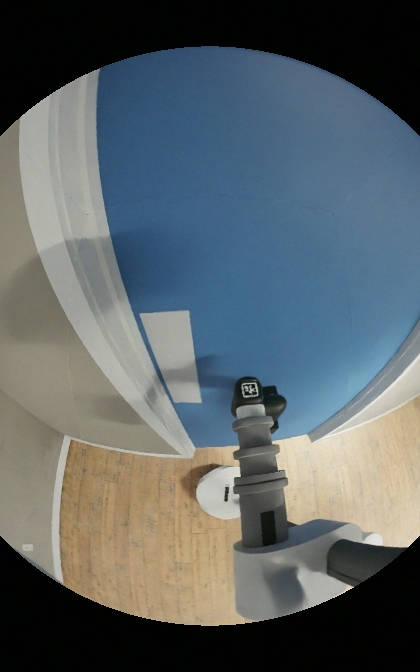

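{"api": "execute_actions", "payload": {
  "actions": [
    {"r1":{"joints":{"lift_m":0.6,"wrist_pitch_rad":2.0}}}
  ],
  "cameras": []
}}

{"api": "execute_actions", "payload": {
  "actions": [
    {"r1":{"joints":{"arm_m":0.3},"contact_limits":{"arm_m":0.6},"pace":"slow"}}
  ],
  "cameras": ["r1_head_left_camera"]
}}

Scene clock: 293.53 s.
r1.base_odometry: x=+0.347 y=+1.329 heading=+1.020 (m, m, rad; r1's odometry frame)
r1.turned_by_wheels: +0.000 (rad since the last result)
r1.turned_by_imu: -0.002 (rad since the last result)
r1.base_tilt: forward=-0.2 right=+0.7 (deg)
r1.lidar_m: 0.34 0.35 0.40 1.20 1.55 2.15 3.78 1.22 1.13 1.13 0.50 0.37
r1.base_status: not commanded
r1.joint_positions: lift_m=+0.600 arm_m=+0.101 wrist_yaw_rad=+0.000 wrist_pitch_rad=+1.999 wrist_roll_rad=-0.014 gripper_m=+0.000
r1.joint_status: all done
r1.motor_effort: lift_m=+16(18) arm_m=-8(8) wrist_yaw_rad=+3(4) wrist_pitch_rad=+2(7) wrist_roll_rad=-1(1) gripper_m=-4(6) wheel_0=+1(1) wheel_1=+2(2) wheel_2=+0(0) (%)
r1.hand_pose: x=+0.1525 y=-0.0874 z=+0.5162 quat_wxyz=(+0.541, -0.004, +0.841, +0.006) (m; r1's base frame)
r1.wrist_depth_mm: 647 654 647 640 640 621 621 / 699 691 559 512 676 668 661 / 750 723 512 508 699 723 715 / 798 778 549 549 559 778 768 / 878 891 597 574 831 842 831 / 976 960 627 194 187 917 917 / 1042 1060 1008 - 991 960 976
r2.base_odometry: x=-0.452 y=+0.066 heading=+2.305 (m, m, rad; r2's odometry frame)
r2.turned_by_wheels: +0.000 (rad since the last result)
r2.turned_by_imu: +0.002 (rad since the last result)
r2.base_tilt: forward=-0.3 right=+0.5 (deg)
r2.lidar_m: 1.24 1.20 2.42 2.53 2.93 2.72 2.73 2.58 1.40 1.38 1.49 1.22
r2.base_status: not commanded
r2.joint_positions: lift_m=+0.720 arm_m=+0.001 wrist_yaw_rad=+0.000 wrist_pitch_rad=+0.003 wrist_roll_rad=+0.000 gripper_m=+0.000
r2.joint_status: not commanded
r2.motor_effort: lift_m=+22(21) arm_m=-4(4) wrist_yaw_rad=+0(2) wrist_pitch_rad=-7(7) wrist_roll_rad=-1(1) gripper_m=-6(6) wheel_0=-3(3) wheel_1=-3(3) wheel_2=-1(1) (%)
r2.hand_pose: x=+0.4601 y=-0.0874 z=+0.8972 quat_wxyz=(+1.000, +0.000, +0.001, +0.000) (m; r2's base frame)
r2.wrist_depth_mm: 1308 1255 1182 1025 960 931 904 / 1336 1255 1205 1042 991 931 904 / 1366 1255 1205 1042 991 946 891 / 1336 1281 1182 1025 976 960 917 / 1366 1281 1205 1042 991 931 917 / 1336 1308 188 204 991 960 904 / 1366 1255 1205 110 991 946 917
pictures: none
No camera images: the call's "cameras" was empty. Leave "cameras" out to get every camera's image.

Scene clock: 296.83 s.
r1.base_odometry: x=+0.346 y=+1.328 heading=+1.018 (m, m, rad; r1's odometry frame)
r1.turned_by_wheels: -0.002 (rad since the last result)
r1.turned_by_imu: +0.019 (rad since the last result)
r1.base_tilt: forward=-0.2 right=+0.6 (deg)
r1.lidar_m: 0.49 0.35 0.43 1.30 1.54 2.17 3.76 1.23 1.14 1.09 0.62 0.49
r1.base_status: not commanded
r1.joint_positions: lift_m=+0.600 arm_m=+0.296 wrist_yaw_rad=-0.024 wrist_pitch_rad=+2.013 wrist_roll_rad=-0.009 gripper_m=+0.000
r1.joint_status: all done
r1.on_its_own: wrist_yaw_rad is at rest, and its effort (+72) is outside its rest range (-13 to +13); wrist_pitch_rad is at rest, and its effort (-41) is outside its rest range (-23 to +23)
r1.motor_effort: lift_m=+19(19) arm_m=+21(27) wrist_yaw_rad=+72(86) wrist_pitch_rad=-41(53) wrist_roll_rad=-13(18) gripper_m=-8(5) wheel_0=+2(2) wheel_1=+1(4) wheel_2=-21(24) (%)
r1.contact_limits: arm_m 0.6
r1.hand_pose: x=+0.3416 y=-0.0844 z=+0.5177 quat_wxyz=(+0.535, +0.008, +0.845, -0.003) (m; r1's base frame)
r1.wrist_depth_mm: 634 634 647 640 640 640 634 / 430 585 683 683 668 668 668 / 413 723 741 732 723 732 715 / 798 798 699 603 788 778 768 / 878 866 609 585 647 854 854 / 991 960 634 194 187 904 931 / 1118 1042 715 - 1025 976 1025
r2.base_odometry: x=-0.452 y=+0.066 heading=+2.305 (m, m, rad; r2's odometry frame)
r2.turned_by_wheels: +0.000 (rad since the last result)
r2.turned_by_imu: +0.001 (rad since the last result)
r2.base_tilt: forward=-0.2 right=+0.3 (deg)
r2.lidar_m: 1.24 1.21 2.46 2.54 2.93 2.74 2.73 2.57 1.41 1.39 1.45 1.25
r2.base_status: not commanded
r2.joint_positions: lift_m=+0.720 arm_m=+0.001 wrist_yaw_rad=+0.000 wrist_pitch_rad=+0.003 wrist_roll_rad=+0.000 gripper_m=+0.000
r2.joint_status: not commanded
r2.motor_effort: lift_m=+21(21) arm_m=-4(4) wrist_yaw_rad=-1(2) wrist_pitch_rad=-8(6) wrist_roll_rad=-1(1) gripper_m=-10(5) wheel_0=-3(3) wheel_1=-2(3) wheel_2=-1(1) (%)
r2.hand_pose: x=+0.4601 y=-0.0874 z=+0.8972 quat_wxyz=(+1.000, +0.000, +0.001, +0.000) (m; r2's base frame)
r2.wrist_depth_mm: 1499 1430 1255 1042 976 946 891 / 1537 1366 1255 1042 991 931 904 / 1537 1397 1229 1042 991 946 904 / 1366 1397 1229 1042 991 946 904 / 1576 1366 1308 1042 991 946 904 / 1464 1397 187 204 991 946 904 / 1537 1430 1281 110 1008 946 904
pictures: r1_head_left_camera
Images, in order (width x height): r1_head_left_camera 420x672.

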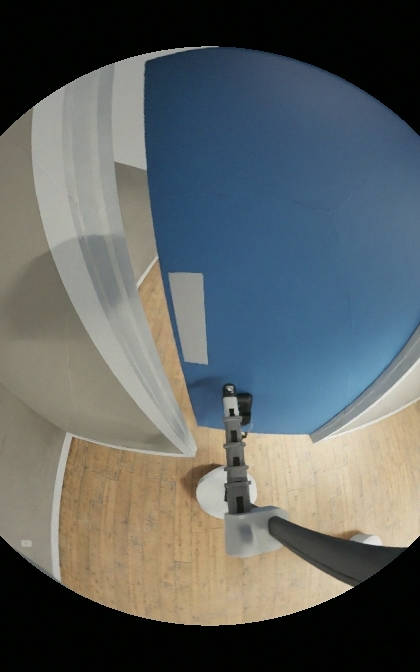

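{"api": "execute_actions", "payload": {
  "actions": [
    {"r1":{"joints":{"wrist_yaw_rad":-0.7,"arm_m":0.4},"contact_limits":{"arm_m":0.6},"pace":"slow"}}
  ],
  "cameras": ["r1_head_left_camera"]
}}

Scene clock: 301.10 s.
r1.base_odometry: x=+0.346 y=+1.328 heading=+1.020 (m, m, rad; r1's odometry frame)
r1.turned_by_wheels: +0.002 (rad since the last result)
r1.turned_by_imu: +0.040 (rad since the last result)
r1.base_tilt: forward=-0.3 right=+0.7 (deg)
r1.lidar_m: 0.54 0.36 0.46 1.44 1.56 2.26 3.72 1.20 1.15 0.98 0.62 0.54
r1.base_status: not commanded
r1.joint_positions: lift_m=+0.600 arm_m=+0.397 wrist_yaw_rad=-0.700 wrist_pitch_rad=+1.999 wrist_roll_rad=-0.013 gripper_m=+0.000
r1.joint_status: all done
r1.motor_effort: lift_m=+19(19) arm_m=+18(23) wrist_yaw_rad=+4(69) wrist_pitch_rad=+1(39) wrist_roll_rad=+0(11) gripper_m=-7(4) wheel_0=+10(18) wheel_1=+7(10) wheel_2=-12(21) (%)
r1.contact_limits: arm_m 0.6
r1.hand_pose: x=+0.4197 y=+0.0104 z=+0.5160 quat_wxyz=(+0.510, +0.285, +0.791, -0.180) (m; r1's base frame)
r1.wrist_depth_mm: 156 263 640 640 634 634 621 / 289 699 683 699 676 661 661 / 741 741 723 723 715 699 707 / 809 798 585 798 707 554 559 / 866 634 462 621 603 585 574 / 798 362 364 194 188 621 621 / 449 290 342 - 691 676 976
r2.base_odometry: x=-0.452 y=+0.066 heading=+2.305 (m, m, rad; r2's odometry frame)
r2.turned_by_wheels: +0.000 (rad since the last result)
r2.turned_by_imu: +0.002 (rad since the last result)
r2.base_tilt: forward=-0.2 right=+0.3 (deg)
r2.lidar_m: 1.26 1.22 2.44 2.54 2.93 2.73 2.73 2.59 1.38 1.40 1.47 1.24
r2.base_status: not commanded
r2.joint_positions: lift_m=+0.720 arm_m=+0.001 wrist_yaw_rad=+0.000 wrist_pitch_rad=+0.003 wrist_roll_rad=+0.000 gripper_m=+0.000
r2.joint_status: not commanded
r2.motor_effort: lift_m=+21(21) arm_m=-4(4) wrist_yaw_rad=-3(2) wrist_pitch_rad=-8(8) wrist_roll_rad=-1(0) gripper_m=-4(6) wheel_0=-3(3) wheel_1=-2(3) wheel_2=-1(1) (%)
r2.hand_pose: x=+0.4601 y=-0.0874 z=+0.8972 quat_wxyz=(+1.000, +0.000, +0.001, +0.000) (m; r2's base frame)
r2.wrist_depth_mm: - 1430 1281 1025 991 946 891 / 1618 1464 1255 1042 1008 946 904 / 1576 1464 1281 1060 991 931 917 / 1397 1499 1281 1060 991 960 891 / 1618 1430 1281 1042 991 946 904 / 1397 1464 187 204 976 946 891 / 1863 1430 1336 110 991 917 917
pictures: r1_head_left_camera
Images, in order (width x height): r1_head_left_camera 420x672.

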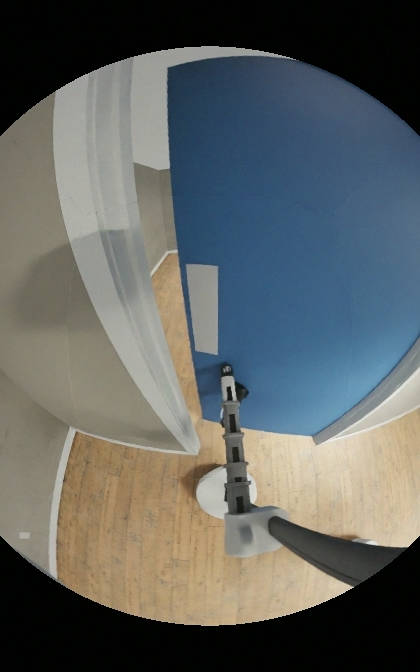

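Wrist motors unloaded now. Continue.

{"api": "execute_actions", "payload": {
  "actions": [
    {"r1":{"joints":{"arm_m":0.545},"base":{"strafe_m":-0.04},"contact_limits":{"arm_m":0.6},"pace":"slow"}}
  ],
  "cameras": []
}}

{"api": "execute_actions", "payload": {
  "actions": [
    {"r1":{"base":{"translate_m":0.15},"pace":"slow"}}
  ],
  "cameras": ["r1_head_left_camera"]
}}

Scene clock: 305.67 s.
r1.base_odometry: x=+0.380 y=+1.307 heading=+1.021 (m, m, rad; r1's odometry frame)
r1.turned_by_wheels: +0.001 (rad since the last result)
r1.turned_by_imu: +0.005 (rad since the last result)
r1.base_tilt: forward=-0.2 right=+0.6 (deg)
r1.lidar_m: 0.67 0.38 0.46 1.51 1.61 2.34 3.73 1.19 1.14 0.94 0.68 0.63
r1.base_status: done
r1.joint_positions: lift_m=+0.600 arm_m=+0.542 wrist_yaw_rad=-0.715 wrist_pitch_rad=+2.010 wrist_roll_rad=-0.011 gripper_m=+0.000
r1.joint_status: all done
r1.on_its_own: wrist_yaw_rad is at rest, and its effort (+45) is outside its rest range (-13 to +13); wrist_pitch_rad is at rest, and its effort (-30) is outside its rest range (-23 to +23)
r1.motor_effort: lift_m=+19(19) arm_m=+18(22) wrist_yaw_rad=+45(50) wrist_pitch_rad=-30(36) wrist_roll_rad=-5(8) gripper_m=-4(5) wheel_0=+14(29) wheel_1=+4(9) wheel_2=-10(8) (%)
r1.contact_limits: arm_m 0.6
r1.hand_pose: x=+0.5628 y=+0.0143 z=+0.5173 quat_wxyz=(+0.504, +0.292, +0.792, -0.183) (m; r1's base frame)
r1.wrist_depth_mm: 309 647 647 640 640 634 627 / 699 691 691 683 676 683 668 / 741 732 741 723 732 723 715 / 809 788 788 778 778 750 750 / 878 866 750 647 820 627 597 / 976 866 462 194 187 640 647 / 1025 691 449 - 1008 683 699
r2.base_odometry: x=-0.452 y=+0.066 heading=+2.305 (m, m, rad; r2's odometry frame)
r2.turned_by_wheels: +0.000 (rad since the last result)
r2.turned_by_imu: +0.002 (rad since the last result)
r2.base_tilt: forward=-0.1 right=+0.3 (deg)
r2.lidar_m: 1.23 1.18 2.42 2.55 2.93 2.74 2.71 2.59 1.39 1.40 1.47 1.25
r2.base_status: not commanded
r2.joint_positions: lift_m=+0.720 arm_m=+0.001 wrist_yaw_rad=+0.000 wrist_pitch_rad=+0.003 wrist_roll_rad=+0.000 gripper_m=+0.000
r2.joint_status: not commanded
r2.motor_effort: lift_m=+21(21) arm_m=-4(4) wrist_yaw_rad=+0(0) wrist_pitch_rad=-8(7) wrist_roll_rad=-1(1) gripper_m=-7(9) wheel_0=-3(3) wheel_1=-3(3) wheel_2=-1(1) (%)
r2.hand_pose: x=+0.4601 y=-0.0874 z=+0.8972 quat_wxyz=(+1.000, +0.000, +0.001, +0.000) (m; r2's base frame)
r2.wrist_depth_mm: - 1708 1308 1042 976 931 891 / - 1661 1308 1060 976 931 904 / - 1708 1336 1042 991 946 891 / 1366 1661 1336 1060 991 946 891 / - 1661 1366 1060 1008 946 904 / - 1756 186 204 960 960 904 / 1863 1661 1366 110 1008 946 917
pictures: none
No camera images: the call's "cameras" was empty. Leave "cameras" out to get every camera's image.

Scene clock: 308.43 s.
r1.base_odometry: x=+0.458 y=+1.435 heading=+1.022 (m, m, rad; r1's odometry frame)
r1.turned_by_wheels: +0.002 (rad since the last result)
r1.turned_by_imu: +0.001 (rad since the last result)
r1.base_tilt: forward=-0.2 right=+0.6 (deg)
r1.lidar_m: 0.63 0.30 0.27 0.91 1.60 2.33 3.90 1.30 1.21 0.76 0.59 0.58
r1.base_status: done
r1.joint_positions: lift_m=+0.600 arm_m=+0.542 wrist_yaw_rad=-0.712 wrist_pitch_rad=+2.009 wrist_roll_rad=-0.013 gripper_m=+0.000
r1.joint_status: not commanded
r1.on_its_own: wrist_yaw_rad is at rest, and its effort (+37) is outside its rest range (-13 to +13); wrist_pitch_rad is at rest, and its effort (-25) is outside its rest range (-23 to +23)
r1.motor_effort: lift_m=+19(19) arm_m=+15(18) wrist_yaw_rad=+37(50) wrist_pitch_rad=-25(34) wrist_roll_rad=-2(6) gripper_m=-5(9) wheel_0=+17(19) wheel_1=+10(13) wheel_2=-5(17) (%)
r1.hand_pose: x=+0.5634 y=+0.0137 z=+0.5172 quat_wxyz=(+0.505, +0.291, +0.792, -0.182) (m; r1's base frame)
r1.wrist_depth_mm: 654 654 640 634 634 627 634 / 699 691 683 683 691 668 676 / 741 741 741 732 723 723 715 / 798 809 798 798 788 759 741 / 866 878 866 809 831 627 597 / 960 960 759 195 187 647 640 / 1098 1025 759 - 991 699 707
r2.base_odometry: x=-0.452 y=+0.066 heading=+2.305 (m, m, rad; r2's odometry frame)
r2.turned_by_wheels: +0.000 (rad since the last result)
r2.turned_by_imu: +0.001 (rad since the last result)
r2.base_tilt: forward=-0.2 right=+0.4 (deg)
r2.lidar_m: 1.25 1.29 2.45 2.53 2.94 2.74 2.73 2.57 1.39 1.39 1.48 1.25
r2.base_status: not commanded
r2.joint_positions: lift_m=+0.720 arm_m=+0.001 wrist_yaw_rad=+0.000 wrist_pitch_rad=+0.003 wrist_roll_rad=+0.000 gripper_m=+0.000
r2.joint_status: not commanded
r2.motor_effort: lift_m=+21(21) arm_m=-4(4) wrist_yaw_rad=-2(0) wrist_pitch_rad=-8(8) wrist_roll_rad=-1(1) gripper_m=-7(5) wheel_0=-3(3) wheel_1=-3(2) wheel_2=-1(1) (%)
r2.hand_pose: x=+0.4601 y=-0.0874 z=+0.8972 quat_wxyz=(+1.000, +0.000, +0.001, +0.000) (m; r2's base frame)
r2.wrist_depth_mm: - - 1397 1042 976 931 878 / - - 1430 1025 976 946 904 / - - 1464 1042 976 931 904 / 1255 1808 1430 1060 1008 931 917 / - - 1464 1060 1025 946 917 / - - 186 204 991 946 917 / 1863 1863 1430 110 1008 960 917
pictures: r1_head_left_camera
Images, in order (width x height): r1_head_left_camera 420x672.

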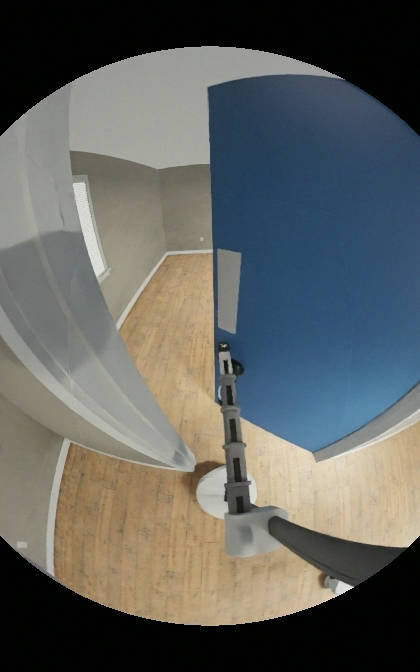

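{"api": "execute_actions", "payload": {
  "actions": [
    {"r1":{"base":{"strafe_m":-0.09},"joints":{"wrist_yaw_rad":-1.0},"pace":"slow"}}
  ],
  "cameras": []
}}

{"api": "execute_actions", "payload": {
  "actions": [
    {"r1":{"base":{"translate_m":0.15},"pace":"slow"}}
  ],
  "cameras": ["r1_head_left_camera"]
}}

Scene clock: 317.00 s.
r1.base_odometry: x=+0.387 y=+1.366 heading=+1.419 (m, m, rad; r1's odometry frame)
r1.turned_by_wheels: +0.397 (rad since the last result)
r1.turned_by_imu: +0.389 (rad since the last result)
r1.base_tilt: forward=-0.2 right=+0.6 (deg)
r1.lidar_m: 0.34 0.31 0.80 1.51 2.01 3.73 1.29 1.22 1.22 0.60 0.45 0.43
r1.base_status: strafe_m contact_stop (by the wheels' count: +0.046 of -0.090)
r1.joint_positions: lift_m=+0.600 arm_m=+0.544 wrist_yaw_rad=-1.000 wrist_pitch_rad=+1.999 wrist_roll_rad=-0.014 gripper_m=+0.000
r1.joint_status: all done
r1.on_its_own: the wheels are slack since a contact_stop
r1.motor_effort: lift_m=+19(19) arm_m=+6(15) wrist_yaw_rad=+3(33) wrist_pitch_rad=+3(29) wrist_roll_rad=+1(6) gripper_m=-6(8) wheel_0=+0(36) wheel_1=+0(7) wheel_2=+0(11) (%)
r1.hand_pose: x=+0.5766 y=+0.0536 z=+0.5160 quat_wxyz=(+0.477, +0.400, +0.740, -0.254) (m; r1's base frame)
r1.wrist_depth_mm: 654 654 647 654 368 227 - / 683 683 691 683 271 155 - / 732 732 741 715 615 122 - / 809 798 778 615 455 151 - / 866 842 634 462 351 338 - / 917 676 410 194 187 276 - / 691 525 397 - 256 219 976
r2.base_odometry: x=-0.452 y=+0.066 heading=+2.305 (m, m, rad; r2's odometry frame)
r2.turned_by_wheels: +0.000 (rad since the last result)
r2.turned_by_imu: +0.002 (rad since the last result)
r2.base_tilt: forward=-0.2 right=+0.3 (deg)
r2.lidar_m: 1.25 1.24 2.42 2.53 2.93 2.74 2.72 2.57 1.40 1.40 1.48 1.26
r2.base_status: not commanded
r2.joint_positions: lift_m=+0.720 arm_m=+0.001 wrist_yaw_rad=+0.000 wrist_pitch_rad=+0.003 wrist_roll_rad=+0.000 gripper_m=+0.000
r2.joint_status: not commanded
r2.motor_effort: lift_m=+21(21) arm_m=-4(4) wrist_yaw_rad=-1(1) wrist_pitch_rad=-8(8) wrist_roll_rad=-1(1) gripper_m=-8(5) wheel_0=-3(3) wheel_1=-3(3) wheel_2=-1(1) (%)
r2.hand_pose: x=+0.4601 y=-0.0874 z=+0.8972 quat_wxyz=(+1.000, +0.000, +0.001, +0.000) (m; r2's base frame)
r2.wrist_depth_mm: 1537 1397 1205 1042 976 946 904 / 1537 1397 1229 1042 991 946 891 / 1537 1366 1255 1042 991 946 917 / 1499 1366 1229 1025 1008 960 917 / 1537 1430 1255 1025 1008 946 891 / 1499 1397 187 204 976 960 904 / 1537 1397 1281 110 991 931 917
pictures: none
No camera images: the call's "cameras" was empty. Leave "cameras" out to get every camera's image.

not run: a stop came earlier in this reply.

{"api": "execute_actions", "payload": {
  "actions": [
    {"r1":{"base":{"translate_m":-0.15},"joints":{"arm_m":0.0,"lift_m":0.6}}}
  ],
  "cameras": []
}}

{"api": "execute_actions", "payload": {
  "actions": [
    {"r1":{"base":{"rotate_rad":-0.55},"joints":{"wrist_yaw_rad":-0.7}}}
  ],
  "cameras": ["r1_head_left_camera","r1_head_camera"]
}}

Scene clock: 321.27 s.
r1.base_odometry: x=+0.397 y=+1.338 heading=+1.455 (m, m, rad; r1's odometry frame)
r1.turned_by_wheels: +0.035 (rad since the last result)
r1.turned_by_imu: +0.028 (rad since the last result)
r1.base_tilt: forward=-0.2 right=+0.6 (deg)
r1.lidar_m: 0.35 0.33 0.98 1.55 2.09 3.71 1.23 1.12 1.17 0.56 0.44 0.42
r1.base_status: translate_m contact_stop (by the wheels' count: -0.027 of -0.150)
r1.joint_positions: lift_m=+0.599 arm_m=+0.536 wrist_yaw_rad=-1.000 wrist_pitch_rad=+1.999 wrist_roll_rad=-0.014 gripper_m=+0.000
r1.joint_status: arm_m contact_stop (moved -0.008 of -0.544); the others done
r1.on_its_own: the wheels are slack since a contact_stop; arm_m is slack since a contact_stop (your +0.000 is given up)
r1.motor_effort: lift_m=+27(30) arm_m=+0(32) wrist_yaw_rad=+5(18) wrist_pitch_rad=+0(5) wrist_roll_rad=+1(2) gripper_m=-7(6) wheel_0=+0(8) wheel_1=+0(5) wheel_2=+0(36) (%)
r1.hand_pose: x=+0.5683 y=+0.0536 z=+0.5153 quat_wxyz=(+0.477, +0.400, +0.740, -0.254) (m; r1's base frame)
r1.wrist_depth_mm: 647 647 647 647 355 227 - / 691 691 683 676 226 155 - / 750 732 732 683 442 116 - / 798 798 723 512 382 108 - / 878 750 525 394 298 293 - / 768 539 340 193 187 239 - / 539 418 327 - 215 196 -
r2.base_odometry: x=-0.452 y=+0.066 heading=+2.305 (m, m, rad; r2's odometry frame)
r2.turned_by_wheels: +0.000 (rad since the last result)
r2.turned_by_imu: +0.002 (rad since the last result)
r2.base_tilt: forward=-0.1 right=+0.4 (deg)
r2.lidar_m: 1.24 1.19 2.42 2.54 2.94 2.73 2.72 2.57 1.40 1.38 1.46 1.25
r2.base_status: not commanded
r2.joint_positions: lift_m=+0.720 arm_m=+0.001 wrist_yaw_rad=+0.000 wrist_pitch_rad=+0.003 wrist_roll_rad=+0.000 gripper_m=+0.000
r2.joint_status: not commanded
r2.motor_effort: lift_m=+21(21) arm_m=-4(4) wrist_yaw_rad=-2(2) wrist_pitch_rad=-7(8) wrist_roll_rad=-1(1) gripper_m=-6(8) wheel_0=-3(3) wheel_1=-3(2) wheel_2=-1(1) (%)
r2.hand_pose: x=+0.4601 y=-0.0874 z=+0.8972 quat_wxyz=(+1.000, +0.000, +0.001, +0.000) (m; r2's base frame)
r2.wrist_depth_mm: 1499 1366 1255 1042 991 931 878 / 1464 1366 1205 1025 991 931 891 / 1464 1366 1229 1025 991 931 904 / 1464 1366 1229 1042 1008 946 904 / 1464 1397 1229 1042 1008 946 917 / 1499 1397 187 204 976 976 931 / 1464 1397 1255 110 991 946 917
pictures: none
No camera images: the call's "cameras" was empty. Leave "cameras" out to get every camera's image.

not run: a stop came earlier in this reply.

Arm is caught. Look.

{"api": "execute_actions", "payload": {
  "actions": [],
  "cameras": ["r1_head_left_camera","r1_head_camera"]
}}

Scene clock: 321.90 s.
r1.base_odometry: x=+0.397 y=+1.338 heading=+1.455 (m, m, rad; r1's odometry frame)
r1.turned_by_wheels: +0.000 (rad since the last result)
r1.turned_by_imu: +0.000 (rad since the last result)
r1.base_tilt: forward=-0.2 right=+0.6 (deg)
r1.lidar_m: 0.35 0.35 0.97 1.56 2.10 3.72 1.25 1.12 1.17 0.59 0.45 0.43
r1.base_status: translate_m contact_stop (by the wheels' count: -0.027 of -0.150)
r1.joint_positions: lift_m=+0.599 arm_m=+0.536 wrist_yaw_rad=-1.000 wrist_pitch_rad=+1.999 wrist_roll_rad=-0.014 gripper_m=+0.000
r1.joint_status: arm_m contact_stop (moved -0.008 of -0.544); the others done
r1.on_its_own: the wheels are slack since a contact_stop; arm_m is slack since a contact_stop (your +0.000 is given up)
r1.motor_effort: lift_m=+27(30) arm_m=+0(32) wrist_yaw_rad=+4(18) wrist_pitch_rad=+2(5) wrist_roll_rad=+0(2) gripper_m=-5(6) wheel_0=+0(8) wheel_1=+0(5) wheel_2=+0(36) (%)
r1.hand_pose: x=+0.5683 y=+0.0536 z=+0.5153 quat_wxyz=(+0.477, +0.400, +0.740, -0.254) (m; r1's base frame)
r1.wrist_depth_mm: 647 647 634 640 353 226 - / 699 683 691 683 227 155 - / 750 741 750 668 442 116 - / 798 798 707 517 382 108 - / 866 759 530 392 301 291 - / 759 539 338 193 187 238 - / 544 418 329 - 215 196 -
r2.base_odometry: x=-0.452 y=+0.066 heading=+2.305 (m, m, rad; r2's odometry frame)
r2.turned_by_wheels: +0.000 (rad since the last result)
r2.turned_by_imu: +0.000 (rad since the last result)
r2.base_tilt: forward=-0.2 right=+0.3 (deg)
r2.lidar_m: 1.24 1.21 2.43 2.55 2.92 2.73 2.73 2.59 1.41 1.40 1.47 1.25
r2.base_status: not commanded
r2.joint_positions: lift_m=+0.720 arm_m=+0.001 wrist_yaw_rad=+0.000 wrist_pitch_rad=+0.003 wrist_roll_rad=+0.000 gripper_m=+0.000
r2.joint_status: not commanded
r2.motor_effort: lift_m=+21(21) arm_m=-4(4) wrist_yaw_rad=-1(2) wrist_pitch_rad=-8(8) wrist_roll_rad=-1(1) gripper_m=-5(8) wheel_0=-3(3) wheel_1=-3(2) wheel_2=-1(1) (%)
r2.hand_pose: x=+0.4601 y=-0.0874 z=+0.8972 quat_wxyz=(+1.000, +0.000, +0.001, +0.000) (m; r2's base frame)
r2.wrist_depth_mm: 1464 1336 1205 1042 976 946 891 / 1464 1366 1229 1008 1008 917 891 / 1430 1366 1229 1025 991 960 878 / 1464 1430 1255 1042 1008 931 904 / 1464 1397 1281 1042 1008 960 904 / 1499 1397 187 204 976 960 904 / 1464 1366 1255 110 991 917 917
pictures: r1_head_camera, r1_head_left_camera
Images, in order (width x height): r1_head_camera 420x560, r1_head_left_camera 420x672.

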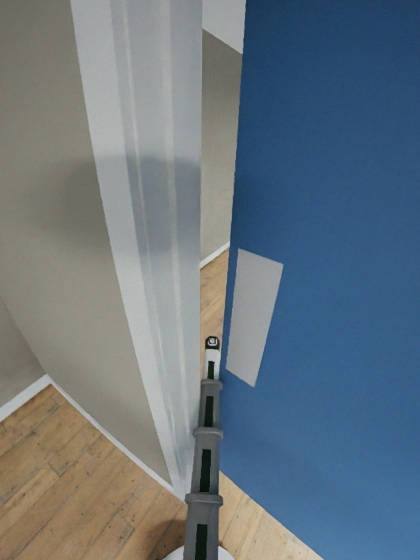

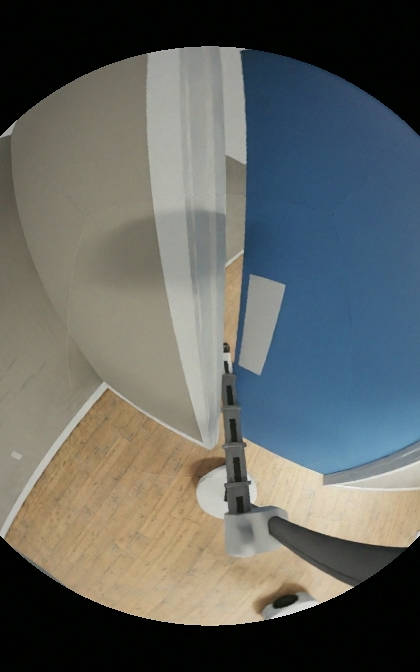

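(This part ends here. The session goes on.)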